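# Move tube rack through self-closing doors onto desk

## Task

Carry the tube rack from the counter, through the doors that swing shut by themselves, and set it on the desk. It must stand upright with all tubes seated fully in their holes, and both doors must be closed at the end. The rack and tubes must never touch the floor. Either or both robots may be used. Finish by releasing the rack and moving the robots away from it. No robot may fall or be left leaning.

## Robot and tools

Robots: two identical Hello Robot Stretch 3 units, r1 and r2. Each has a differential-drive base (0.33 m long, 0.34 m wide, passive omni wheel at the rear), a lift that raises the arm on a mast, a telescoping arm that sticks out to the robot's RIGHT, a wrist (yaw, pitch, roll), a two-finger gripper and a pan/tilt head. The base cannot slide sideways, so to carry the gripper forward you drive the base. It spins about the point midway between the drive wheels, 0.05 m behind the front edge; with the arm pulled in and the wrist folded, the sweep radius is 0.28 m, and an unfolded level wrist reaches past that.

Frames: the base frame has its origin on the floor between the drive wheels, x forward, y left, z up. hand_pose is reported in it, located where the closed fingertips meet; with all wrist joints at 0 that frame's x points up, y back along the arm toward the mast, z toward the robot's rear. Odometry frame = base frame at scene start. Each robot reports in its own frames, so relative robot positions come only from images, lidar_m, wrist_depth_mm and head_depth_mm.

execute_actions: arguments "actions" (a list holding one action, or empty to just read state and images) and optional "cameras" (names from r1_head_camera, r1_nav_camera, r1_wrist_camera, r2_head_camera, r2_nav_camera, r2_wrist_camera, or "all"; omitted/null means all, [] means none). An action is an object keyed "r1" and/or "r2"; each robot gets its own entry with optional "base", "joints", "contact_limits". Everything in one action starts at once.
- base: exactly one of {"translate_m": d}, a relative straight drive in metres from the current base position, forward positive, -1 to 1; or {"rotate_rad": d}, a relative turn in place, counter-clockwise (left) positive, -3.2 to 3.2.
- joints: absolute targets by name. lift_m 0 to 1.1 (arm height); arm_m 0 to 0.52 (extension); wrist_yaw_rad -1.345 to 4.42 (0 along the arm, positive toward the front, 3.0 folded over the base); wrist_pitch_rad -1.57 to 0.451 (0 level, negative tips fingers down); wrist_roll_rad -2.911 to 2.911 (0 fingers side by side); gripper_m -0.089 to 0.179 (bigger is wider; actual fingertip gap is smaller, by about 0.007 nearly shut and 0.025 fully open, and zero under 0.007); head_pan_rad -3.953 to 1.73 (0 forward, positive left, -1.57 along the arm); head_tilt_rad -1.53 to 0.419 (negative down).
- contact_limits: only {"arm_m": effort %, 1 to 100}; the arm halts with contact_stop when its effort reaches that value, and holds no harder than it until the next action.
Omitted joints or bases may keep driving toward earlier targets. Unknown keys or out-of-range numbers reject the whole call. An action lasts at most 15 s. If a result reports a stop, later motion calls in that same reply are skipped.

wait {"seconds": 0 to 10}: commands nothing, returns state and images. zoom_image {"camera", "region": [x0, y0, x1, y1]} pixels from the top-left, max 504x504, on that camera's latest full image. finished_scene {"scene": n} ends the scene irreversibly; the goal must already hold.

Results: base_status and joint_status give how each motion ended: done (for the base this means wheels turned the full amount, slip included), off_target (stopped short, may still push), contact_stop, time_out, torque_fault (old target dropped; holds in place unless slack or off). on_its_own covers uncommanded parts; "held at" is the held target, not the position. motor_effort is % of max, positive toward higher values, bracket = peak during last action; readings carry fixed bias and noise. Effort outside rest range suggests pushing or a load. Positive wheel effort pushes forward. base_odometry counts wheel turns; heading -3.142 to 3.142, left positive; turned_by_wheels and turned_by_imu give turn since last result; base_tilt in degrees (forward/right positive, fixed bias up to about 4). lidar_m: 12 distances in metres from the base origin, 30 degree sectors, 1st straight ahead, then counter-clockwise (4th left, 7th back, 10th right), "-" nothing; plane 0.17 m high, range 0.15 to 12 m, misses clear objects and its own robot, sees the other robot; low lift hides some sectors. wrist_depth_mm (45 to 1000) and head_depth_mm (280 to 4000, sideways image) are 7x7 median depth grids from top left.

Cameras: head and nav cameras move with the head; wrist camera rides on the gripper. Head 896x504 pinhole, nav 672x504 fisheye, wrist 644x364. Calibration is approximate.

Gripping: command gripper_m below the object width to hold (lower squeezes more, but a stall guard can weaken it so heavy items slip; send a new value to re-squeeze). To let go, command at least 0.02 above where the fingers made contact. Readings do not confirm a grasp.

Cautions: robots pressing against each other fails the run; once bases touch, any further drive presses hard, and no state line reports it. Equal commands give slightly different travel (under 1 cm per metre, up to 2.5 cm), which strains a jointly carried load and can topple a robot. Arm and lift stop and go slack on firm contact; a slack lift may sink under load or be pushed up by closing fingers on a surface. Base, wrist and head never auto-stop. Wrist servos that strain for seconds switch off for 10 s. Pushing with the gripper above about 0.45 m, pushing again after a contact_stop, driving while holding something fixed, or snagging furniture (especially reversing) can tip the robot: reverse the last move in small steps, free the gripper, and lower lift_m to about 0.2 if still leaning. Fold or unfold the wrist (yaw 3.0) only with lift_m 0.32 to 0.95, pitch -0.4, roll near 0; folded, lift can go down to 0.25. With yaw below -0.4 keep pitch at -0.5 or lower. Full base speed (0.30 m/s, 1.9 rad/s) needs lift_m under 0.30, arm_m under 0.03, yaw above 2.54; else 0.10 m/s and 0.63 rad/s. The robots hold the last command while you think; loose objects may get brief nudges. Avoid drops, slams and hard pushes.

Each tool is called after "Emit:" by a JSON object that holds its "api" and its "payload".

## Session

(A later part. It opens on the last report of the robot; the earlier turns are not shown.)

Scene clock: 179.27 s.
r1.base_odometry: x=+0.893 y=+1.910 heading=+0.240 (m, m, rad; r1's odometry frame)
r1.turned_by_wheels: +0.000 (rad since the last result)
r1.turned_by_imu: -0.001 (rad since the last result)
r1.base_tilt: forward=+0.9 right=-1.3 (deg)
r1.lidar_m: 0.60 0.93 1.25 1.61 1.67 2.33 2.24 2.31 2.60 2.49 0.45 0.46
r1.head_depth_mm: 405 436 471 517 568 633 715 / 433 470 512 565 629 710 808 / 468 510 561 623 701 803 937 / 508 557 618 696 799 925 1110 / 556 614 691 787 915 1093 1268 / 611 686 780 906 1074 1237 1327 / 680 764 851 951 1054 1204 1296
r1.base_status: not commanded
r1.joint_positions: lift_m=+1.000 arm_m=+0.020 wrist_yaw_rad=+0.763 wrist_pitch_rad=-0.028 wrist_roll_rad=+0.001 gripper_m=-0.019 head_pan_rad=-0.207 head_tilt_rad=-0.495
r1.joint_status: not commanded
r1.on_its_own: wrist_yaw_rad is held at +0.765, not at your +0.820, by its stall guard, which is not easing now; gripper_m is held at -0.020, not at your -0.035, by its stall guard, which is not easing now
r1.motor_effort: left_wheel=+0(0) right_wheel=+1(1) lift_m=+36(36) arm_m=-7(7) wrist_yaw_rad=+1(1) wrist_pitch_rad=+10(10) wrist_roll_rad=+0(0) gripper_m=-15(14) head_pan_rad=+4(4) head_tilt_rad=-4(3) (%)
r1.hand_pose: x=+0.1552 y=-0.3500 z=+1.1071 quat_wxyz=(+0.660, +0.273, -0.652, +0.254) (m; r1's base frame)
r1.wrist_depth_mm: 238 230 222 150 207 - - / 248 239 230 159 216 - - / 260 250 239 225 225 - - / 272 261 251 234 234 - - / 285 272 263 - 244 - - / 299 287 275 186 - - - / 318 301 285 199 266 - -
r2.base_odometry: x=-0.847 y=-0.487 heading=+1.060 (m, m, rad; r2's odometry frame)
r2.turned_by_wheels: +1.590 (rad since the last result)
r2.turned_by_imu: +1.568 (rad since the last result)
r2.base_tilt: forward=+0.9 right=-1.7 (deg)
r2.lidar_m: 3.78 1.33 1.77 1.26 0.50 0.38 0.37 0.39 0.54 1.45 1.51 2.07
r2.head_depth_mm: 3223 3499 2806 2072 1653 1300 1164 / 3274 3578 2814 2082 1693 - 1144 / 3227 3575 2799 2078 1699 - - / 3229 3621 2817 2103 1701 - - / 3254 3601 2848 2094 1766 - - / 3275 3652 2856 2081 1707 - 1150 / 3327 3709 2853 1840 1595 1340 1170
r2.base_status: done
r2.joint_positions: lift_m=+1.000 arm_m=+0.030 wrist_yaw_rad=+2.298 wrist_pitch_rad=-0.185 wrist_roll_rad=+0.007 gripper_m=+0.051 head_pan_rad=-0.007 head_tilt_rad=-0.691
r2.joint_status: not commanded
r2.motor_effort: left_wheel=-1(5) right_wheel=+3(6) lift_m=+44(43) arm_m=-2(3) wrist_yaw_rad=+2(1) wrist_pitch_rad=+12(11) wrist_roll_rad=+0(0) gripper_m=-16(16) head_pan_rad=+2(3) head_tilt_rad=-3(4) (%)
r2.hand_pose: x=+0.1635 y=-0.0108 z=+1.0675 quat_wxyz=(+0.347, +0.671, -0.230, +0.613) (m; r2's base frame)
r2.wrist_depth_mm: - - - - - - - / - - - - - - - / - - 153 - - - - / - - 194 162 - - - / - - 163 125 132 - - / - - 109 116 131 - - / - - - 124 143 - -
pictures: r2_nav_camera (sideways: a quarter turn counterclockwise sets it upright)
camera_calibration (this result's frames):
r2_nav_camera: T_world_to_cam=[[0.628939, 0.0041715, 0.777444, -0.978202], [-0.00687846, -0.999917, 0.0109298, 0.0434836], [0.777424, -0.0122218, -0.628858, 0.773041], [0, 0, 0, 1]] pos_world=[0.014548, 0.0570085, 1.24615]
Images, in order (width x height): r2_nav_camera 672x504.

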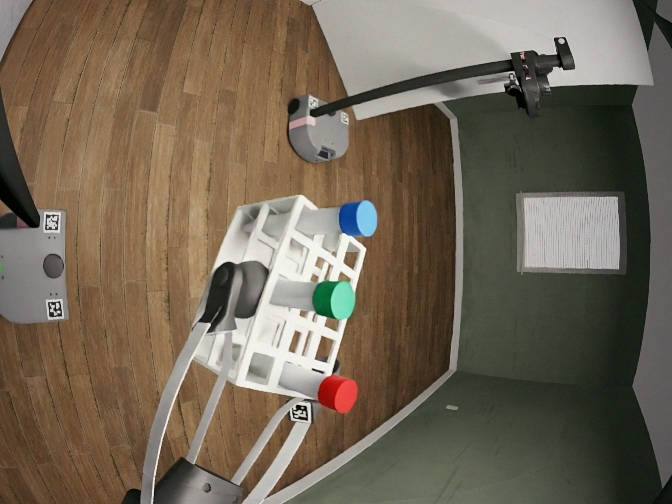

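Emit:
{"api": "execute_actions", "payload": {"actions": [{"r2":{"base":{"translate_m":1.0}}}], "cameras": []}}

Emit:
{"api": "execute_actions", "payload": {"actions": [{"r2":{"base":{"translate_m":1.0}}}], "cameras": ["r1_wrist_camera"]}}

Emit:
{"api": "execute_actions", "payload": {"actions": [{"r2":{"base":{"rotate_rad":-1.59},"joints":{"head_pan_rad":-2.6,"head_tilt_rad":-0.8}}}], "cameras": ["r2_nav_camera","r1_nav_camera"]}}

Scene clock: 194.03 s.
r1.base_odometry: x=+0.893 y=+1.910 heading=+0.240 (m, m, rad; r1's odometry frame)
r1.turned_by_wheels: +0.000 (rad since the last result)
r1.turned_by_imu: -0.003 (rad since the last result)
r1.base_tilt: forward=+0.8 right=-1.5 (deg)
r1.lidar_m: 0.60 0.93 1.25 1.61 1.67 0.72 2.24 2.31 2.60 2.49 0.45 0.46
r1.head_depth_mm: 406 436 473 518 569 633 714 / 434 469 512 566 627 709 811 / 468 510 561 625 701 804 935 / 508 558 619 694 794 925 1110 / 553 615 690 787 918 1096 1270 / 608 685 781 902 1077 1227 1323 / 680 761 854 950 1059 1209 1302
r1.base_status: not commanded
r1.joint_positions: lift_m=+1.000 arm_m=+0.020 wrist_yaw_rad=+0.763 wrist_pitch_rad=-0.028 wrist_roll_rad=+0.001 gripper_m=-0.019 head_pan_rad=-0.207 head_tilt_rad=-0.495
r1.joint_status: not commanded
r1.on_its_own: wrist_yaw_rad is held at +0.765, not at your +0.820, by its stall guard, which is not easing now; gripper_m is held at -0.020, not at your -0.035, by its stall guard, which is not easing now
r1.motor_effort: left_wheel=+0(0) right_wheel=+1(1) lift_m=+36(36) arm_m=-7(8) wrist_yaw_rad=+0(1) wrist_pitch_rad=+10(10) wrist_roll_rad=+0(0) gripper_m=-15(15) head_pan_rad=+4(4) head_tilt_rad=-3(4) (%)
r1.hand_pose: x=+0.1552 y=-0.3500 z=+1.1071 quat_wxyz=(+0.660, +0.273, -0.652, +0.254) (m; r1's base frame)
r1.wrist_depth_mm: 239 230 222 150 207 - - / 248 239 231 158 215 - - / 260 250 239 225 226 - - / 270 261 249 235 234 - - / 285 273 262 - 244 - - / 300 288 276 185 - - - / 316 302 286 199 266 - -
r2.base_odometry: x=-0.358 y=+0.385 heading=+1.060 (m, m, rad; r2's odometry frame)
r2.turned_by_wheels: +0.000 (rad since the last result)
r2.turned_by_imu: +0.004 (rad since the last result)
r2.base_tilt: forward=+1.0 right=-1.7 (deg)
r2.lidar_m: 2.78 2.38 0.81 0.72 1.77 1.40 1.37 1.43 1.51 1.46 1.51 2.09
r2.head_depth_mm: 2342 2613 2798 2083 1646 1309 1169 / 2337 2643 2814 2085 1695 - 1139 / 2361 2671 2797 2079 1701 - - / 2355 2658 2836 2093 1707 - - / 2378 2698 2799 2100 1762 - - / 2403 2724 2853 2102 1762 - 1147 / 2420 2683 2824 2097 1762 1346 1179
r2.base_status: done
r2.joint_positions: lift_m=+1.000 arm_m=+0.030 wrist_yaw_rad=+2.298 wrist_pitch_rad=-0.185 wrist_roll_rad=+0.007 gripper_m=+0.051 head_pan_rad=-0.007 head_tilt_rad=-0.691
r2.joint_status: not commanded
r2.motor_effort: left_wheel=-2(2) right_wheel=+2(7) lift_m=+44(43) arm_m=-2(2) wrist_yaw_rad=+2(2) wrist_pitch_rad=+11(12) wrist_roll_rad=+0(0) gripper_m=-17(16) head_pan_rad=+3(3) head_tilt_rad=-3(3) (%)
r2.hand_pose: x=+0.1635 y=-0.0108 z=+1.0675 quat_wxyz=(+0.347, +0.671, -0.230, +0.613) (m; r2's base frame)
r2.wrist_depth_mm: 499 709 - - - - - / - - - - - - - / - - 154 - - - - / - - 193 162 - - - / - - 162 124 132 - - / - - 109 116 131 - - / - - - 123 142 - -
pictures: none
No camera images: the call's "cameras" was empty. Leave "cameras" out to get every camera's image.

Scene clock: 205.10 s.
r1.base_odometry: x=+0.893 y=+1.910 heading=+0.240 (m, m, rad; r1's odometry frame)
r1.turned_by_wheels: +0.000 (rad since the last result)
r1.turned_by_imu: -0.003 (rad since the last result)
r1.base_tilt: forward=+0.8 right=-1.4 (deg)
r1.lidar_m: 0.60 0.93 1.25 1.61 1.67 2.35 2.24 1.03 0.89 2.49 0.45 0.46
r1.head_depth_mm: 406 437 472 517 568 633 715 / 436 471 512 567 629 707 809 / 470 510 560 624 702 802 939 / 508 557 618 696 794 928 1104 / 554 614 690 786 917 1099 1261 / 611 686 781 905 1076 1231 1336 / 681 761 853 946 1065 1207 1309
r1.base_status: not commanded
r1.joint_positions: lift_m=+1.000 arm_m=+0.020 wrist_yaw_rad=+0.763 wrist_pitch_rad=-0.028 wrist_roll_rad=+0.001 gripper_m=-0.019 head_pan_rad=-0.207 head_tilt_rad=-0.495
r1.joint_status: not commanded
r1.on_its_own: wrist_yaw_rad is held at +0.765, not at your +0.820, by its stall guard, which is not easing now; gripper_m is held at -0.020, not at your -0.035, by its stall guard, which is not easing now
r1.motor_effort: left_wheel=+0(1) right_wheel=+1(0) lift_m=+36(36) arm_m=-7(7) wrist_yaw_rad=+1(1) wrist_pitch_rad=+10(11) wrist_roll_rad=+0(0) gripper_m=-14(14) head_pan_rad=+5(4) head_tilt_rad=-3(4) (%)
r1.hand_pose: x=+0.1552 y=-0.3500 z=+1.1071 quat_wxyz=(+0.660, +0.273, -0.652, +0.254) (m; r1's base frame)
r1.wrist_depth_mm: 238 231 222 150 207 - - / 248 239 230 158 217 - - / 259 251 239 226 225 - - / 271 262 249 235 234 - - / 285 273 264 - 244 - - / 299 286 276 185 - - - / 316 301 286 199 266 - -
r2.base_odometry: x=+0.131 y=+1.258 heading=+1.060 (m, m, rad; r2's odometry frame)
r2.turned_by_wheels: +0.000 (rad since the last result)
r2.turned_by_imu: +0.004 (rad since the last result)
r2.base_tilt: forward=+1.0 right=-1.5 (deg)
r2.lidar_m: 1.78 1.85 1.74 0.95 0.95 1.10 2.36 2.05 1.52 1.47 1.53 1.84
r2.head_depth_mm: 1469 1648 1884 2047 1648 1297 1166 / 1474 1665 1896 2061 1701 - 1144 / 1485 1650 1912 2083 1699 - - / 1489 1672 1920 2077 1719 - - / 1498 1689 1945 2105 1765 - - / 1512 1696 1956 2092 1758 - 1151 / 1516 1730 1976 2098 1769 1348 1177
r2.base_status: done
r2.joint_positions: lift_m=+1.000 arm_m=+0.030 wrist_yaw_rad=+2.298 wrist_pitch_rad=-0.185 wrist_roll_rad=+0.007 gripper_m=+0.051 head_pan_rad=-0.007 head_tilt_rad=-0.691
r2.joint_status: not commanded
r2.motor_effort: left_wheel=-2(2) right_wheel=+3(6) lift_m=+44(44) arm_m=-3(2) wrist_yaw_rad=+2(2) wrist_pitch_rad=+12(12) wrist_roll_rad=+0(0) gripper_m=-16(16) head_pan_rad=+2(2) head_tilt_rad=-3(3) (%)
r2.hand_pose: x=+0.1635 y=-0.0108 z=+1.0675 quat_wxyz=(+0.347, +0.671, -0.230, +0.613) (m; r2's base frame)
r2.wrist_depth_mm: - - - - - - - / - - - - - - - / - - 154 - - - - / - - 195 162 - - - / - - 163 124 132 - - / - - 109 116 130 - - / - - - 123 143 - -
pictures: r1_wrist_camera
camera_calibration (this result's frames):
r1_wrist_camera: T_world_to_cam=[[-0.745048, -0.666223, -0.0324208, -0.0846754], [-0.147426, 0.211883, -0.966111, 1.19099], [0.650515, -0.715019, -0.256082, 0.0952752], [0, 0, 0, 1]] pos_world=[0.0505177, -0.24064, 1.17228]
Images, in order (width x height): r1_wrist_camera 644x364.

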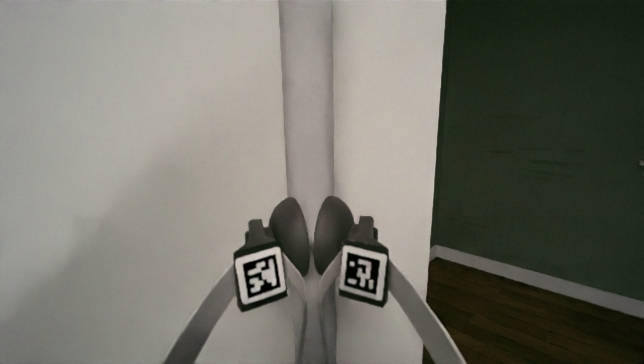

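Scene clock: 208.57 s.
r1.base_odometry: x=+0.893 y=+1.910 heading=+0.240 (m, m, rad; r1's odometry frame)
r1.turned_by_wheels: +0.000 (rad since the last result)
r1.turned_by_imu: -0.001 (rad since the last result)
r1.base_tilt: forward=+0.8 right=-1.4 (deg)
r1.lidar_m: 0.60 0.92 1.25 1.61 1.68 2.33 2.24 1.03 1.04 2.49 0.45 0.46
r1.head_depth_mm: 405 435 473 517 569 631 713 / 434 471 515 566 626 707 814 / 468 510 562 626 702 802 935 / 509 560 620 695 796 927 1111 / 556 615 688 787 915 1096 1265 / 611 682 781 907 1070 1224 1324 / 679 765 848 951 1058 1193 1300
r1.base_status: not commanded
r1.joint_positions: lift_m=+1.000 arm_m=+0.020 wrist_yaw_rad=+0.763 wrist_pitch_rad=-0.028 wrist_roll_rad=+0.001 gripper_m=-0.019 head_pan_rad=-0.207 head_tilt_rad=-0.495
r1.joint_status: not commanded
r1.on_its_own: wrist_yaw_rad is held at +0.765, not at your +0.820, by its stall guard, which is not easing now; gripper_m is held at -0.020, not at your -0.035, by its stall guard, which is not easing now
r1.motor_effort: left_wheel=+0(1) right_wheel=+1(2) lift_m=+36(36) arm_m=-7(7) wrist_yaw_rad=+1(1) wrist_pitch_rad=+10(10) wrist_roll_rad=+0(0) gripper_m=-15(15) head_pan_rad=+4(5) head_tilt_rad=-4(3) (%)
r1.hand_pose: x=+0.1552 y=-0.3500 z=+1.1071 quat_wxyz=(+0.660, +0.273, -0.652, +0.254) (m; r1's base frame)
r1.wrist_depth_mm: 237 230 222 150 207 - - / 249 239 231 159 216 - - / 260 250 240 225 226 - - / 271 261 249 233 233 - - / 284 272 263 - 243 - - / 300 287 275 186 - - - / 315 300 287 199 267 - -
r2.base_odometry: x=+0.131 y=+1.258 heading=-0.530 (m, m, rad; r2's odometry frame)
r2.turned_by_wheels: -1.590 (rad since the last result)
r2.turned_by_imu: -1.568 (rad since the last result)
r2.base_tilt: forward=+0.9 right=-1.7 (deg)
r2.lidar_m: 1.47 1.53 1.85 1.78 1.85 1.75 0.96 0.95 1.10 2.36 2.10 1.53
r2.head_depth_mm: 861 926 2265 - - 1234 1127 / 1219 1364 1358 - - 1270 1132 / 1610 1869 2026 - - 1295 1136 / 795 2025 - - 1456 1302 1137 / 1896 2151 - - 1421 1307 1140 / 2040 2298 - - 1455 1309 1136 / 2015 2517 - - 1540 1310 1136
r2.base_status: done
r2.joint_positions: lift_m=+1.000 arm_m=+0.030 wrist_yaw_rad=+2.298 wrist_pitch_rad=-0.185 wrist_roll_rad=+0.007 gripper_m=+0.051 head_pan_rad=-2.593 head_tilt_rad=-0.790
r2.joint_status: all done
r2.motor_effort: left_wheel=+2(4) right_wheel=-3(6) lift_m=+44(44) arm_m=-2(3) wrist_yaw_rad=+1(0) wrist_pitch_rad=+12(12) wrist_roll_rad=+0(0) gripper_m=-16(16) head_pan_rad=-3(29) head_tilt_rad=-3(14) (%)
r2.hand_pose: x=+0.1635 y=-0.0108 z=+1.0675 quat_wxyz=(+0.347, +0.671, -0.230, +0.613) (m; r2's base frame)
r2.wrist_depth_mm: - - - - - - - / - - - - - - - / - - 153 - - - - / - - 195 161 - - - / - - 163 124 132 - - / - - 109 116 130 - - / - - - 124 142 - -
pictures: r1_nav_camera (sideways: a quarter turn counterclockwise sets it upright), r2_nav_camera (sideways: a quarter turn counterclockwise sets it upright)
camera_calibration (this result's frames):
r1_nav_camera: T_world_to_cam=[[0.482671, -0.157711, 0.861485, -1.07922], [-0.258139, -0.965573, -0.0321363, 0.0907273], [0.836895, -0.206871, -0.506766, 0.610335], [0, 0, 0, 1]] pos_world=[0.0335434, 0.04366, 1.24195]
r2_nav_camera: T_world_to_cam=[[-0.595018, -0.373683, 0.711557, -0.884864], [-0.522463, 0.852593, 0.0108556, 0.0467267], [-0.610725, -0.365303, -0.702544, 0.877354], [0, 0, 0, 1]] pos_world=[0.033725, -0.0499973, 1.2455]
Images, in order (width x height): r1_nav_camera 672x504, r2_nav_camera 672x504.

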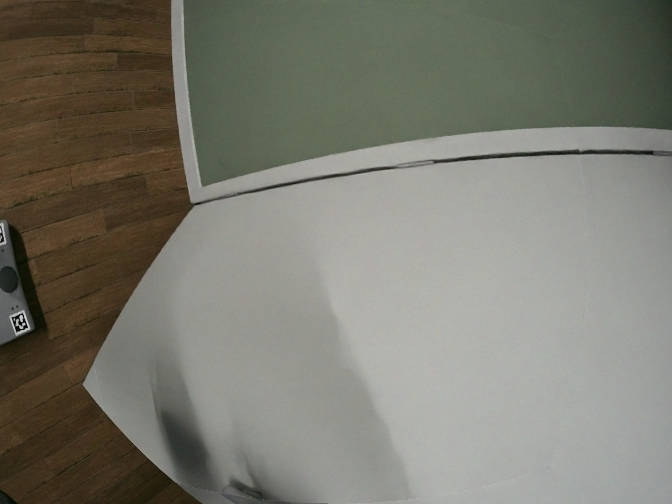

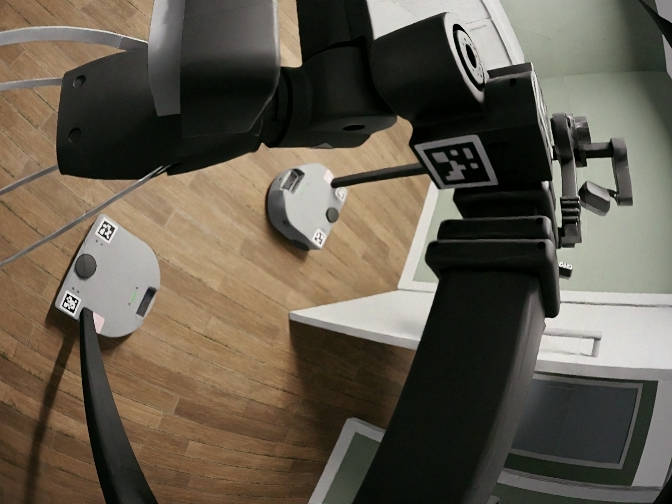

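Emit:
{"api": "execute_actions", "payload": {"actions": [{"r2":{"base":{"rotate_rad":-0.07}}}], "cameras": []}}

Emit:
{"api": "execute_actions", "payload": {"actions": [{"r2":{"base":{"translate_m":-0.7},"joints":{"head_pan_rad":-2.0,"head_tilt_rad":-1.0}}}], "cameras": ["r2_nav_camera"]}}

Scene clock: 217.40 s.
r1.base_odometry: x=+0.893 y=+1.910 heading=+0.240 (m, m, rad; r1's odometry frame)
r1.turned_by_wheels: +0.000 (rad since the last result)
r1.turned_by_imu: -0.001 (rad since the last result)
r1.base_tilt: forward=+0.7 right=-1.5 (deg)
r1.lidar_m: 0.61 0.92 1.25 1.61 1.67 2.33 2.24 1.03 1.04 2.49 0.45 0.46
r1.head_depth_mm: 406 437 474 517 570 633 711 / 436 470 513 565 629 706 810 / 468 511 560 624 701 801 932 / 507 558 620 695 796 927 1108 / 555 616 692 789 915 1097 1261 / 613 687 780 909 1066 1231 1323 / 679 765 852 945 1054 1198 1295
r1.base_status: not commanded
r1.joint_positions: lift_m=+1.000 arm_m=+0.020 wrist_yaw_rad=+0.763 wrist_pitch_rad=-0.028 wrist_roll_rad=+0.001 gripper_m=-0.019 head_pan_rad=-0.207 head_tilt_rad=-0.495
r1.joint_status: not commanded
r1.on_its_own: wrist_yaw_rad is held at +0.765, not at your +0.820, by its stall guard, which is not easing now; gripper_m is held at -0.020, not at your -0.035, by its stall guard, which is not easing now
r1.motor_effort: left_wheel=+0(0) right_wheel=+1(1) lift_m=+36(36) arm_m=-7(7) wrist_yaw_rad=+1(1) wrist_pitch_rad=+11(11) wrist_roll_rad=+0(0) gripper_m=-14(15) head_pan_rad=+4(5) head_tilt_rad=-4(3) (%)
r1.hand_pose: x=+0.1552 y=-0.3500 z=+1.1071 quat_wxyz=(+0.660, +0.273, -0.652, +0.254) (m; r1's base frame)
r1.wrist_depth_mm: 238 230 222 150 207 - - / 248 239 229 158 215 - - / 259 250 240 226 224 - - / 271 262 250 233 234 - - / 285 273 261 - 243 - - / 300 286 277 186 - - - / 318 302 287 198 267 - -
r2.base_odometry: x=+0.131 y=+1.258 heading=-0.600 (m, m, rad; r2's odometry frame)
r2.turned_by_wheels: -0.070 (rad since the last result)
r2.turned_by_imu: -0.069 (rad since the last result)
r2.base_tilt: forward=+1.0 right=-1.6 (deg)
r2.lidar_m: 1.47 1.50 1.88 1.78 1.82 1.78 1.68 0.95 1.03 2.36 2.26 1.56
r2.head_depth_mm: 3244 3025 2452 - - 1243 1128 / 875 944 1118 - - 1273 1131 / 1465 1740 1821 - - 1299 1132 / 1614 1937 - - 1459 1301 1129 / 1649 2032 - - 1423 1301 1138 / 1909 2148 - - 1423 1311 1138 / 1995 2207 - - 1525 1316 1144
r2.base_status: done
r2.joint_positions: lift_m=+1.000 arm_m=+0.030 wrist_yaw_rad=+2.298 wrist_pitch_rad=-0.185 wrist_roll_rad=+0.007 gripper_m=+0.051 head_pan_rad=-2.593 head_tilt_rad=-0.790
r2.joint_status: not commanded
r2.motor_effort: left_wheel=+1(6) right_wheel=-3(6) lift_m=+44(44) arm_m=-1(3) wrist_yaw_rad=+2(1) wrist_pitch_rad=+12(12) wrist_roll_rad=+0(0) gripper_m=-16(17) head_pan_rad=-3(2) head_tilt_rad=-4(4) (%)
r2.hand_pose: x=+0.1635 y=-0.0108 z=+1.0675 quat_wxyz=(+0.347, +0.671, -0.230, +0.613) (m; r2's base frame)
r2.wrist_depth_mm: - - - - - - - / - - - - - - - / - - 154 - - - - / - - 193 163 - - - / - - 161 125 132 - - / - - 109 116 130 - - / - - - 124 142 - -
pictures: none
No camera images: the call's "cameras" was empty. Leave "cameras" out to get every camera's image.

Scene clock: 225.33 s.
r1.base_odometry: x=+0.893 y=+1.910 heading=+0.240 (m, m, rad; r1's odometry frame)
r1.turned_by_wheels: +0.000 (rad since the last result)
r1.turned_by_imu: -0.002 (rad since the last result)
r1.base_tilt: forward=+1.0 right=-1.5 (deg)
r1.lidar_m: 0.60 0.93 1.25 1.61 1.67 2.33 2.24 2.31 2.60 0.74 0.45 0.46
r1.head_depth_mm: 406 436 473 518 567 633 714 / 435 471 513 563 629 711 809 / 469 510 561 623 704 801 937 / 508 557 620 697 794 928 1108 / 554 614 691 790 915 1099 1263 / 611 686 780 910 1077 1230 1319 / 679 766 853 942 1060 1203 1295
r1.base_status: not commanded
r1.joint_positions: lift_m=+1.000 arm_m=+0.020 wrist_yaw_rad=+0.763 wrist_pitch_rad=-0.028 wrist_roll_rad=+0.001 gripper_m=-0.019 head_pan_rad=-0.207 head_tilt_rad=-0.495
r1.joint_status: not commanded
r1.on_its_own: wrist_yaw_rad is held at +0.765, not at your +0.820, by its stall guard, which is not easing now; gripper_m is held at -0.020, not at your -0.035, by its stall guard, which is not easing now
r1.motor_effort: left_wheel=-1(0) right_wheel=+1(1) lift_m=+36(36) arm_m=-7(7) wrist_yaw_rad=+1(1) wrist_pitch_rad=+10(10) wrist_roll_rad=+0(0) gripper_m=-14(14) head_pan_rad=+4(5) head_tilt_rad=-3(3) (%)
r1.hand_pose: x=+0.1552 y=-0.3500 z=+1.1071 quat_wxyz=(+0.660, +0.273, -0.652, +0.254) (m; r1's base frame)
r1.wrist_depth_mm: 238 230 222 150 207 - 458 / 249 241 230 158 216 - 421 / 258 249 240 227 225 - - / 271 260 251 234 235 - - / 286 272 261 - 243 - - / 301 287 275 185 - - - / 315 302 285 198 265 - -
r2.base_odometry: x=-0.447 y=+1.653 heading=-0.600 (m, m, rad; r2's odometry frame)
r2.turned_by_wheels: +0.000 (rad since the last result)
r2.turned_by_imu: -0.004 (rad since the last result)
r2.base_tilt: forward=+1.0 right=-1.6 (deg)
r2.lidar_m: 2.17 2.21 1.83 1.73 1.52 1.05 0.98 0.85 0.37 0.75 2.46 2.31
r2.head_depth_mm: - - - 1533 1353 1201 1089 / - - 490 908 1335 1211 - / - - 541 672 1025 1215 - / - - 1775 1563 1368 1217 - / - - - 1498 1326 1219 1101 / 1286 - - - - 1204 1103 / 446 - - 1652 - - 1104
r2.base_status: done
r2.joint_positions: lift_m=+1.000 arm_m=+0.030 wrist_yaw_rad=+2.298 wrist_pitch_rad=-0.185 wrist_roll_rad=+0.007 gripper_m=+0.051 head_pan_rad=-2.007 head_tilt_rad=-0.987
r2.joint_status: all done
r2.motor_effort: left_wheel=+2(3) right_wheel=-2(7) lift_m=+43(44) arm_m=-2(2) wrist_yaw_rad=+3(2) wrist_pitch_rad=+12(12) wrist_roll_rad=+0(0) gripper_m=-16(16) head_pan_rad=+3(27) head_tilt_rad=-5(17) (%)
r2.hand_pose: x=+0.1635 y=-0.0108 z=+1.0675 quat_wxyz=(+0.347, +0.671, -0.230, +0.613) (m; r2's base frame)
r2.wrist_depth_mm: - - - - - - - / - - - - - - - / - - 154 - - - - / - - 195 162 - - - / - - 162 125 132 - - / - - 109 116 130 - - / - - - 124 143 - -
pictures: r2_nav_camera (sideways: a quarter turn counterclockwise sets it upright)
camera_calibration (this result's frames):
r2_nav_camera: T_world_to_cam=[[-0.342202, -0.754424, 0.560127, -0.689097], [-0.907718, 0.419451, 0.0103927, 0.0496821], [-0.242787, -0.504881, -0.828341, 1.03869], [0, 0, 0, 1]] pos_world=[0.0614663, -0.0162969, 1.24585]
Images, in order (width x height): r2_nav_camera 672x504.

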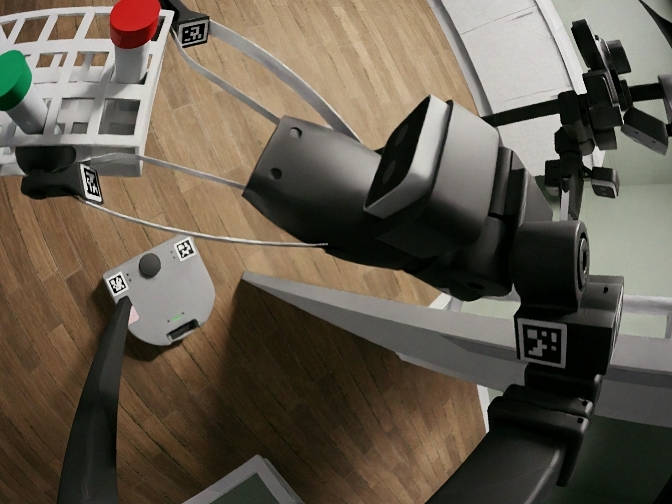

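Emit:
{"api": "execute_actions", "payload": {"actions": [{"r2":{"base":{"translate_m":-0.22}}}], "cameras": ["r2_nav_camera","r1_nav_camera"]}}

Scene clock: 232.30 s.
r1.base_odometry: x=+0.893 y=+1.910 heading=+0.240 (m, m, rad; r1's odometry frame)
r1.turned_by_wheels: +0.000 (rad since the last result)
r1.turned_by_imu: -0.002 (rad since the last result)
r1.base_tilt: forward=+0.8 right=-1.6 (deg)
r1.lidar_m: 0.60 0.93 1.25 1.61 1.67 2.33 2.24 2.31 2.60 0.76 0.45 0.46
r1.head_depth_mm: 405 437 474 515 570 632 714 / 435 471 514 566 627 707 809 / 469 510 561 622 702 804 941 / 508 558 619 697 797 930 1114 / 555 615 691 788 921 1094 1268 / 613 684 779 908 1079 1234 1325 / 678 763 853 951 1062 1206 1295
r1.base_status: not commanded
r1.joint_positions: lift_m=+1.000 arm_m=+0.020 wrist_yaw_rad=+0.763 wrist_pitch_rad=-0.028 wrist_roll_rad=+0.001 gripper_m=-0.019 head_pan_rad=-0.207 head_tilt_rad=-0.495
r1.joint_status: not commanded
r1.on_its_own: wrist_yaw_rad is held at +0.765, not at your +0.820, by its stall guard, which is not easing now; gripper_m is held at -0.020, not at your -0.035, by its stall guard, which is not easing now
r1.motor_effort: left_wheel=-1(1) right_wheel=+0(1) lift_m=+36(36) arm_m=-7(7) wrist_yaw_rad=+1(1) wrist_pitch_rad=+10(11) wrist_roll_rad=+0(0) gripper_m=-15(15) head_pan_rad=+4(4) head_tilt_rad=-4(3) (%)
r1.hand_pose: x=+0.1552 y=-0.3500 z=+1.1071 quat_wxyz=(+0.660, +0.273, -0.652, +0.254) (m; r1's base frame)
r1.wrist_depth_mm: 238 230 222 150 207 563 424 / 248 240 231 159 217 540 - / 260 250 240 225 225 301 - / 271 261 251 234 234 363 389 / 284 274 263 - 243 - - / 299 286 275 186 - - - / 317 300 287 199 266 - -
r2.base_odometry: x=-0.629 y=+1.777 heading=-0.599 (m, m, rad; r2's odometry frame)
r2.turned_by_wheels: +0.000 (rad since the last result)
r2.turned_by_imu: -0.001 (rad since the last result)
r2.base_tilt: forward=+0.9 right=-1.6 (deg)
r2.lidar_m: 2.39 2.44 1.82 1.71 1.18 0.81 0.76 2.20 0.41 0.30 0.77 2.54
r2.head_depth_mm: - - - 1546 1351 1210 1085 / - - 1180 1520 1356 1214 - / - - 804 1117 1343 1224 - / - - 611 749 1033 1205 - / - - - 610 730 1181 1097 / - - - - - 1205 1103 / - - - 1636 - - 1099
r2.base_status: done
r2.joint_positions: lift_m=+1.000 arm_m=+0.030 wrist_yaw_rad=+2.298 wrist_pitch_rad=-0.185 wrist_roll_rad=+0.007 gripper_m=+0.051 head_pan_rad=-2.007 head_tilt_rad=-0.987
r2.joint_status: not commanded
r2.motor_effort: left_wheel=+2(3) right_wheel=-3(6) lift_m=+44(44) arm_m=-3(2) wrist_yaw_rad=+1(2) wrist_pitch_rad=+12(12) wrist_roll_rad=+0(0) gripper_m=-17(16) head_pan_rad=+1(3) head_tilt_rad=-5(5) (%)
r2.hand_pose: x=+0.1635 y=-0.0108 z=+1.0675 quat_wxyz=(+0.347, +0.671, -0.230, +0.613) (m; r2's base frame)
r2.wrist_depth_mm: - - - - - - - / - - - - - - - / - - 153 - - - - / - - 193 162 - - - / - - 163 124 133 - - / - - 109 116 130 - - / - - - 124 143 - -
pictures: r1_nav_camera (sideways: a quarter turn counterclockwise sets it upright), r2_nav_camera (sideways: a quarter turn counterclockwise sets it upright)
camera_calibration (this result's frames):
r1_nav_camera: T_world_to_cam=[[0.482672, -0.157711, 0.861485, -1.07922], [-0.258139, -0.965573, -0.0321363, 0.0907272], [0.836895, -0.206871, -0.506766, 0.610336], [0, 0, 0, 1]] pos_world=[0.0335434, 0.04366, 1.24195]
r2_nav_camera: T_world_to_cam=[[-0.342184, -0.754446, 0.560109, -0.689073], [-0.907731, 0.419423, 0.0103927, 0.0496822], [-0.242763, -0.504872, -0.828354, 1.0387], [0, 0, 0, 1]] pos_world=[0.0614674, -0.0162941, 1.24585]
Images, in order (width x height): r1_nav_camera 672x504, r2_nav_camera 672x504.

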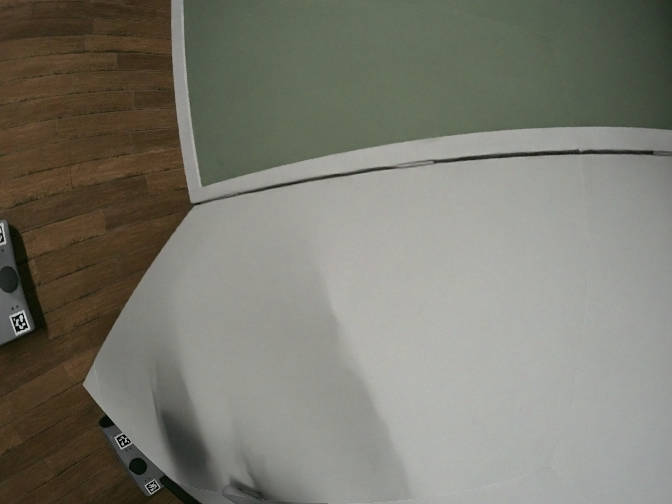

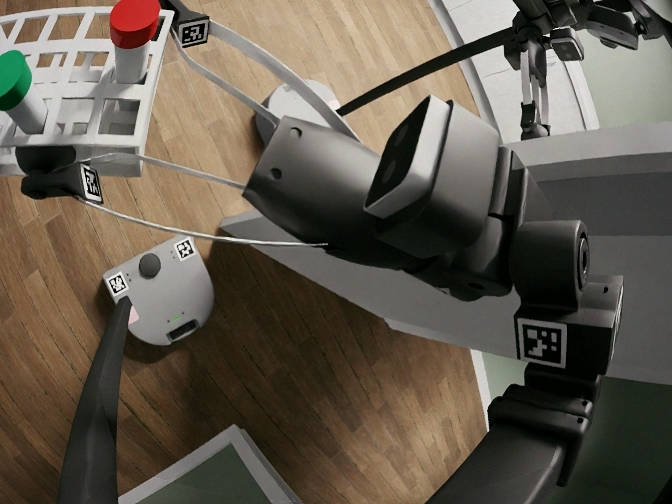

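Emit:
{"api": "execute_actions", "payload": {"actions": [{"r2":{"base":{"translate_m":0.07}},"r1":{"joints":{"gripper_m":0.15}}}], "cameras": []}}

Emit:
{"api": "execute_actions", "payload": {"actions": [{"r1":{"base":{"translate_m":-0.3},"joints":{"wrist_yaw_rad":1.25}}}], "cameras": ["r2_nav_camera","r1_nav_camera"]}}

Scene clock: 247.40 s.
r1.base_odometry: x=+0.893 y=+1.910 heading=+0.240 (m, m, rad; r1's odometry frame)
r1.turned_by_wheels: +0.000 (rad since the last result)
r1.turned_by_imu: -0.002 (rad since the last result)
r1.base_tilt: forward=+0.8 right=-1.3 (deg)
r1.lidar_m: 0.73 0.93 1.25 1.61 1.68 2.33 2.24 2.31 2.59 0.75 0.66 0.66
r1.head_depth_mm: 539 582 637 699 779 879 1011 / 559 608 668 739 830 939 1084 / 583 637 700 778 875 1004 1179 / 608 668 740 828 940 1083 1256 / 635 702 782 877 1012 1177 1288 / 670 741 826 940 1076 1224 1309 / 702 775 855 951 1060 1203 1302
r1.base_status: not commanded
r1.joint_positions: lift_m=+1.000 arm_m=+0.020 wrist_yaw_rad=+0.763 wrist_pitch_rad=-0.025 wrist_roll_rad=+0.001 gripper_m=+0.150 head_pan_rad=-0.207 head_tilt_rad=-0.495
r1.joint_status: all done
r1.on_its_own: wrist_yaw_rad is held at +0.765, not at your +0.820, by its stall guard, which is not easing now
r1.motor_effort: left_wheel=+0(0) right_wheel=+1(1) lift_m=+36(36) arm_m=-7(7) wrist_yaw_rad=+1(1) wrist_pitch_rad=+9(10) wrist_roll_rad=+0(0) gripper_m=+0(80) head_pan_rad=+5(5) head_tilt_rad=-3(3) (%)
r1.hand_pose: x=+0.1553 y=-0.3500 z=+1.1079 quat_wxyz=(+0.659, +0.272, -0.653, +0.255) (m; r1's base frame)
r1.wrist_depth_mm: 396 409 423 436 - - 419 / 409 425 442 455 - 304 493 / 427 440 455 476 - 262 251 / 441 456 474 496 - - 310 / 454 471 495 515 - 606 - / 466 501 517 540 - - - / 494 515 536 568 - - -
r2.base_odometry: x=-0.571 y=+1.737 heading=-0.599 (m, m, rad; r2's odometry frame)
r2.turned_by_wheels: +0.000 (rad since the last result)
r2.turned_by_imu: +0.000 (rad since the last result)
r2.base_tilt: forward=+0.9 right=-1.7 (deg)
r2.lidar_m: 2.32 2.37 1.82 1.72 1.29 0.89 0.83 0.27 0.68 0.76 2.47 2.47
r2.head_depth_mm: - - - 524 551 1184 1084 / - - 1682 1466 1065 1046 - / - - 1773 1560 1366 1232 - / - - 1780 1561 1368 1210 - / - - - 1502 1374 1223 1097 / 1555 - - - - 1211 1098 / 2068 - - 1648 - - 1101
r2.base_status: done
r2.joint_positions: lift_m=+1.000 arm_m=+0.030 wrist_yaw_rad=+2.298 wrist_pitch_rad=-0.185 wrist_roll_rad=+0.007 gripper_m=+0.051 head_pan_rad=-2.007 head_tilt_rad=-0.987
r2.joint_status: not commanded
r2.motor_effort: left_wheel=+2(5) right_wheel=-3(4) lift_m=+44(43) arm_m=-3(2) wrist_yaw_rad=+1(2) wrist_pitch_rad=+12(11) wrist_roll_rad=+0(0) gripper_m=-17(17) head_pan_rad=+2(2) head_tilt_rad=-5(5) (%)
r2.hand_pose: x=+0.1635 y=-0.0108 z=+1.0675 quat_wxyz=(+0.347, +0.671, -0.230, +0.613) (m; r2's base frame)
r2.wrist_depth_mm: - - - - - - - / - - - - - - - / - - 154 - - - - / - - 194 163 - - - / - - 163 124 132 - - / - - 109 116 130 - - / - - - 124 142 - -
pictures: none
No camera images: the call's "cameras" was empty. Leave "cameras" out to get every camera's image.

Scene clock: 251.37 s.
r1.base_odometry: x=+0.601 y=+1.839 heading=+0.240 (m, m, rad; r1's odometry frame)
r1.turned_by_wheels: +0.000 (rad since the last result)
r1.turned_by_imu: -0.004 (rad since the last result)
r1.base_tilt: forward=+0.8 right=-1.6 (deg)
r1.lidar_m: 1.18 1.23 1.66 1.61 1.67 2.02 1.94 2.00 2.60 2.49 0.83 1.25
r1.head_depth_mm: 1127 1248 1392 1560 1745 1535 1290 / 1107 1210 1350 1505 1693 1539 1298 / 1075 1183 1302 1464 1630 1541 1313 / 1055 1163 1278 1412 1597 1562 1305 / 1028 1122 1236 1366 1538 1556 1315 / 1009 1094 1195 1307 1480 1561 1331 / 985 1063 1165 1288 1437 1554 1332
r1.base_status: done
r1.joint_positions: lift_m=+1.000 arm_m=+0.020 wrist_yaw_rad=+1.247 wrist_pitch_rad=-0.024 wrist_roll_rad=+0.001 gripper_m=+0.150 head_pan_rad=-0.207 head_tilt_rad=-0.495
r1.joint_status: all done
r1.motor_effort: left_wheel=+1(4) right_wheel=+1(2) lift_m=+36(36) arm_m=-6(6) wrist_yaw_rad=+2(2) wrist_pitch_rad=+9(9) wrist_roll_rad=+0(0) gripper_m=+0(0) head_pan_rad=+4(4) head_tilt_rad=-3(3) (%)
r1.hand_pose: x=+0.2209 y=-0.2468 z=+1.1079 quat_wxyz=(+0.579, +0.420, -0.569, +0.405) (m; r1's base frame)
r1.wrist_depth_mm: 866 937 - - - - 607 / 901 970 - - - 459 563 / 921 - - - - 437 421 / 960 - - - - - 613 / 953 - - - - - - / 971 - - - - - - / - - - - - - -
r2.base_odometry: x=-0.571 y=+1.737 heading=-0.599 (m, m, rad; r2's odometry frame)
r2.turned_by_wheels: +0.000 (rad since the last result)
r2.turned_by_imu: +0.000 (rad since the last result)
r2.base_tilt: forward=+1.0 right=-1.7 (deg)
r2.lidar_m: 2.32 2.37 1.82 1.72 1.29 0.89 0.83 0.85 1.11 2.41 0.84 2.46
r2.head_depth_mm: - - - 1491 1359 1204 1086 / - - 1682 1555 1367 1209 - / - - 1771 1551 1358 1233 - / - - 1776 1567 1363 1213 - / - - - 1509 1370 1214 1093 / 2762 - - - - 1204 1099 / 2093 - - 1648 - - 1101
r2.base_status: not commanded
r2.joint_positions: lift_m=+1.000 arm_m=+0.030 wrist_yaw_rad=+2.298 wrist_pitch_rad=-0.185 wrist_roll_rad=+0.007 gripper_m=+0.051 head_pan_rad=-2.007 head_tilt_rad=-0.987
r2.joint_status: not commanded
r2.motor_effort: left_wheel=+2(2) right_wheel=-3(3) lift_m=+44(44) arm_m=-2(3) wrist_yaw_rad=+2(0) wrist_pitch_rad=+11(12) wrist_roll_rad=+0(0) gripper_m=-16(16) head_pan_rad=+2(3) head_tilt_rad=-5(5) (%)
r2.hand_pose: x=+0.1635 y=-0.0108 z=+1.0675 quat_wxyz=(+0.347, +0.671, -0.230, +0.613) (m; r2's base frame)
r2.wrist_depth_mm: - - - - - - - / - - - - - - - / - - 153 - - - - / - - 193 163 - - - / - - 162 124 132 - - / - - 109 116 130 - - / - - - 123 142 - -
pictures: r1_nav_camera (sideways: a quarter turn counterclockwise sets it upright), r2_nav_camera (sideways: a quarter turn counterclockwise sets it upright)
camera_calibration (this result's frames):
r1_nav_camera: T_world_to_cam=[[0.482671, -0.15771, 0.861485, -1.07922], [-0.258139, -0.965573, -0.0321363, 0.0907273], [0.836895, -0.206871, -0.506766, 0.610335], [0, 0, 0, 1]] pos_world=[0.0335434, 0.04366, 1.24195]
r2_nav_camera: T_world_to_cam=[[-0.342186, -0.754458, 0.56009, -0.689049], [-0.907733, 0.41942, 0.0103926, 0.0496824], [-0.242754, -0.504856, -0.828366, 1.03872], [0, 0, 0, 1]] pos_world=[0.0614679, -0.0162928, 1.24585]
Images, in order (width x height): r1_nav_camera 672x504, r2_nav_camera 672x504.

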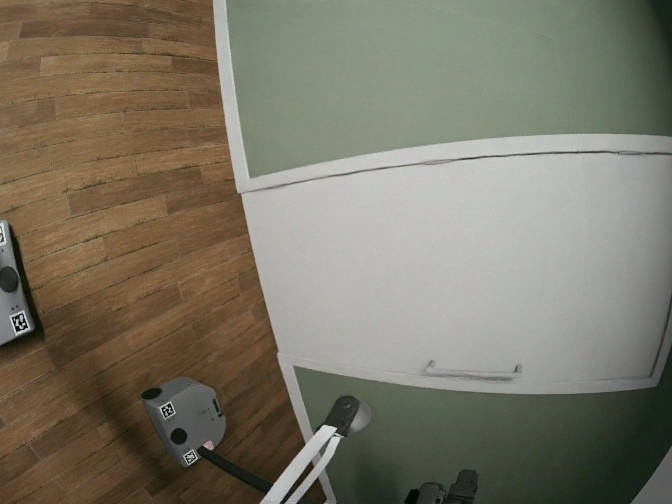

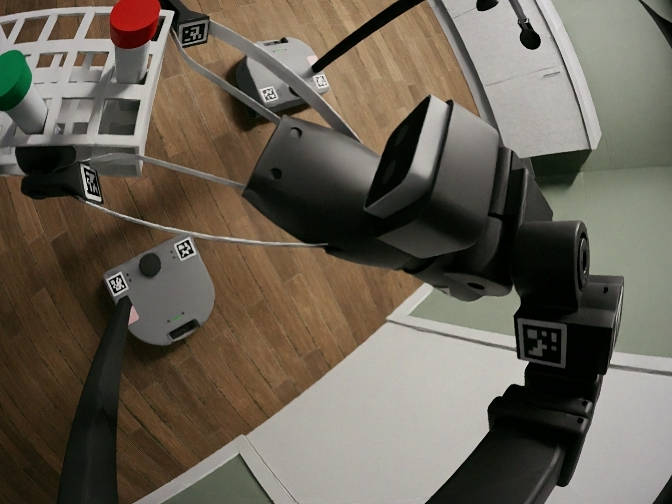

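Emit:
{"api": "execute_actions", "payload": {"actions": [{"r2":{"base":{"translate_m":0.6}},"r1":{"base":{"translate_m":0.6},"joints":{"wrist_yaw_rad":1.05,"gripper_m":0.12}}}], "cameras": []}}

Emit:
{"api": "execute_actions", "payload": {"actions": [{"r1":{"base":{"translate_m":0.28},"joints":{"arm_m":0.45}}}], "cameras": ["r1_wrist_camera"]}}

Scene clock: 275.03 s.
r1.base_odometry: x=+1.184 y=+1.981 heading=+0.240 (m, m, rad; r1's odometry frame)
r1.turned_by_wheels: +0.000 (rad since the last result)
r1.turned_by_imu: +0.003 (rad since the last result)
r1.base_tilt: forward=+0.9 right=-1.5 (deg)
r1.lidar_m: 0.59 0.62 0.83 1.60 1.67 2.64 2.53 1.08 1.14 2.48 0.86 0.62
r1.head_depth_mm: 539 591 659 742 845 987 1167 / 527 577 639 716 813 942 1122 / 514 564 622 693 784 904 1061 / 504 548 605 674 758 870 1006 / 492 537 588 652 733 837 965 / 482 524 575 635 711 796 919 / 472 511 558 607 678 773 893
r1.base_status: done
r1.joint_positions: lift_m=+1.000 arm_m=+0.020 wrist_yaw_rad=+1.053 wrist_pitch_rad=-0.024 wrist_roll_rad=+0.001 gripper_m=+0.120 head_pan_rad=-0.207 head_tilt_rad=-0.495
r1.joint_status: all done
r1.motor_effort: left_wheel=-1(5) right_wheel=+1(4) lift_m=+36(36) arm_m=-6(6) wrist_yaw_rad=-3(4) wrist_pitch_rad=+9(9) wrist_roll_rad=+0(0) gripper_m=+0(83) head_pan_rad=+4(4) head_tilt_rad=-4(3) (%)
r1.hand_pose: x=+0.2007 y=-0.2918 z=+1.1079 quat_wxyz=(+0.616, +0.363, -0.607, +0.348) (m; r1's base frame)
r1.wrist_depth_mm: 399 443 511 590 695 881 - / 412 458 523 615 718 929 - / 420 472 539 641 742 993 - / 433 483 559 657 805 - - / 439 485 585 687 810 - - / 453 - 607 719 864 - - / 456 535 617 759 946 - -
r2.base_odometry: x=-0.076 y=+1.399 heading=-0.599 (m, m, rad; r2's odometry frame)
r2.turned_by_wheels: +0.000 (rad since the last result)
r2.turned_by_imu: +0.002 (rad since the last result)
r2.base_tilt: forward=+1.0 right=-1.6 (deg)
r2.lidar_m: 1.72 1.75 1.87 1.76 1.79 1.52 1.43 1.08 1.08 2.37 2.43 1.83
r2.head_depth_mm: - - - 1462 1357 1202 1087 / - - 1511 1442 1360 1209 - / - - 1805 1522 1362 1230 - / - - 1789 1566 1370 1217 - / - - - 1512 1369 1217 1100 / 2113 - - - - 1202 1100 / 2048 - - 1642 - - 1101
r2.base_status: done
r2.joint_positions: lift_m=+1.000 arm_m=+0.030 wrist_yaw_rad=+2.298 wrist_pitch_rad=-0.185 wrist_roll_rad=+0.007 gripper_m=+0.051 head_pan_rad=-2.007 head_tilt_rad=-0.987
r2.joint_status: not commanded
r2.motor_effort: left_wheel=+1(5) right_wheel=-2(3) lift_m=+43(43) arm_m=-2(3) wrist_yaw_rad=+2(2) wrist_pitch_rad=+11(12) wrist_roll_rad=+0(0) gripper_m=-17(17) head_pan_rad=+3(3) head_tilt_rad=-5(5) (%)
r2.hand_pose: x=+0.1635 y=-0.0108 z=+1.0675 quat_wxyz=(+0.347, +0.671, -0.230, +0.613) (m; r2's base frame)
r2.wrist_depth_mm: - - - - - - - / - - - - - - - / - - 154 - - - - / - - 194 162 - - - / - - 162 125 133 - - / - - 109 116 129 - - / - - - 124 142 - -
pictures: none
No camera images: the call's "cameras" was empty. Leave "cameras" out to get every camera's image.

Scene clock: 279.40 s.
r1.base_odometry: x=+1.456 y=+2.048 heading=+0.240 (m, m, rad; r1's odometry frame)
r1.turned_by_wheels: +0.000 (rad since the last result)
r1.turned_by_imu: +0.001 (rad since the last result)
r1.base_tilt: forward=+0.7 right=-1.3 (deg)
r1.lidar_m: 0.31 0.32 0.45 1.18 1.67 2.30 2.82 1.29 2.58 1.30 0.46 0.33
r1.head_depth_mm: - 293 324 363 415 482 575 / - 289 314 352 400 462 549 / - 286 306 341 386 444 522 / - - 298 331 373 427 499 / - - 292 322 361 411 477 / - - 288 313 350 397 459 / - - 285 304 338 373 420
r1.base_status: done
r1.joint_positions: lift_m=+1.000 arm_m=+0.450 wrist_yaw_rad=+1.051 wrist_pitch_rad=-0.024 wrist_roll_rad=+0.001 gripper_m=+0.120 head_pan_rad=-0.207 head_tilt_rad=-0.495
r1.joint_status: all done
r1.motor_effort: left_wheel=-1(4) right_wheel=+0(3) lift_m=+36(36) arm_m=+5(6) wrist_yaw_rad=-1(3) wrist_pitch_rad=+9(9) wrist_roll_rad=+0(0) gripper_m=+1(0) head_pan_rad=+4(4) head_tilt_rad=-4(3) (%)
r1.hand_pose: x=+0.2005 y=-0.7216 z=+1.1081 quat_wxyz=(+0.616, +0.362, -0.607, +0.347) (m; r1's base frame)
r1.wrist_depth_mm: 198 219 248 272 326 431 571 / 203 223 256 279 344 457 609 / 207 230 264 290 358 479 652 / 212 238 273 303 372 501 718 / 218 235 286 317 372 557 782 / 222 - 296 331 398 630 841 / 224 261 304 341 448 591 968
r2.base_odometry: x=-0.076 y=+1.399 heading=-0.599 (m, m, rad; r2's odometry frame)
r2.turned_by_wheels: +0.000 (rad since the last result)
r2.turned_by_imu: +0.000 (rad since the last result)
r2.base_tilt: forward=+1.0 right=-1.7 (deg)
r2.lidar_m: 1.72 1.75 1.87 1.76 1.80 1.52 1.43 1.31 1.90 2.37 2.44 1.83
r2.head_depth_mm: - - - 1510 1352 1206 1080 / - - 1728 1557 1361 1215 - / - - 1818 1565 1358 1231 - / - - 1777 1558 1364 1215 - / - - - 1509 1374 1217 1099 / 2118 - - - - 1201 1101 / 2050 - - 1653 - - 1102
r2.base_status: not commanded
r2.joint_positions: lift_m=+1.000 arm_m=+0.030 wrist_yaw_rad=+2.298 wrist_pitch_rad=-0.185 wrist_roll_rad=+0.007 gripper_m=+0.051 head_pan_rad=-2.007 head_tilt_rad=-0.987
r2.joint_status: not commanded
r2.motor_effort: left_wheel=+1(2) right_wheel=-3(3) lift_m=+44(44) arm_m=-2(3) wrist_yaw_rad=+2(2) wrist_pitch_rad=+12(12) wrist_roll_rad=+0(0) gripper_m=-16(16) head_pan_rad=+3(2) head_tilt_rad=-5(5) (%)
r2.hand_pose: x=+0.1635 y=-0.0108 z=+1.0675 quat_wxyz=(+0.347, +0.671, -0.230, +0.613) (m; r2's base frame)
r2.wrist_depth_mm: - - - - - - - / - - - - - - - / - - 154 - - - - / - - 196 163 - - - / - - 161 124 132 - - / - - 109 116 130 - - / - - - 123 142 - -
pictures: r1_wrist_camera
camera_calibration (this result's frames):
r1_wrist_camera: T_world_to_cam=[[-0.525231, -0.850336, -0.0325634, -0.475236], [-0.197977, 0.159323, -0.967172, 1.25081], [0.827609, -0.501542, -0.252029, -0.0855165], [0, 0, 0, 1]] pos_world=[0.0687967, -0.646282, 1.17272]
Images, in order (width x height): r1_wrist_camera 644x364.

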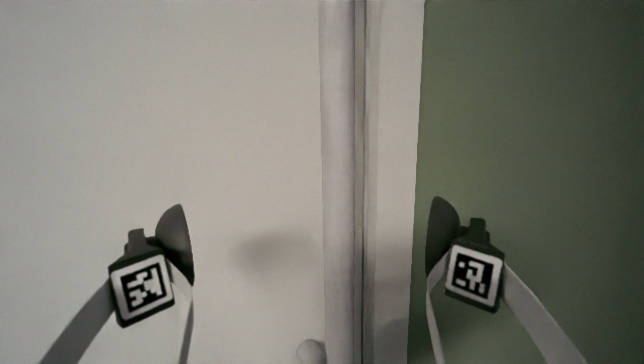

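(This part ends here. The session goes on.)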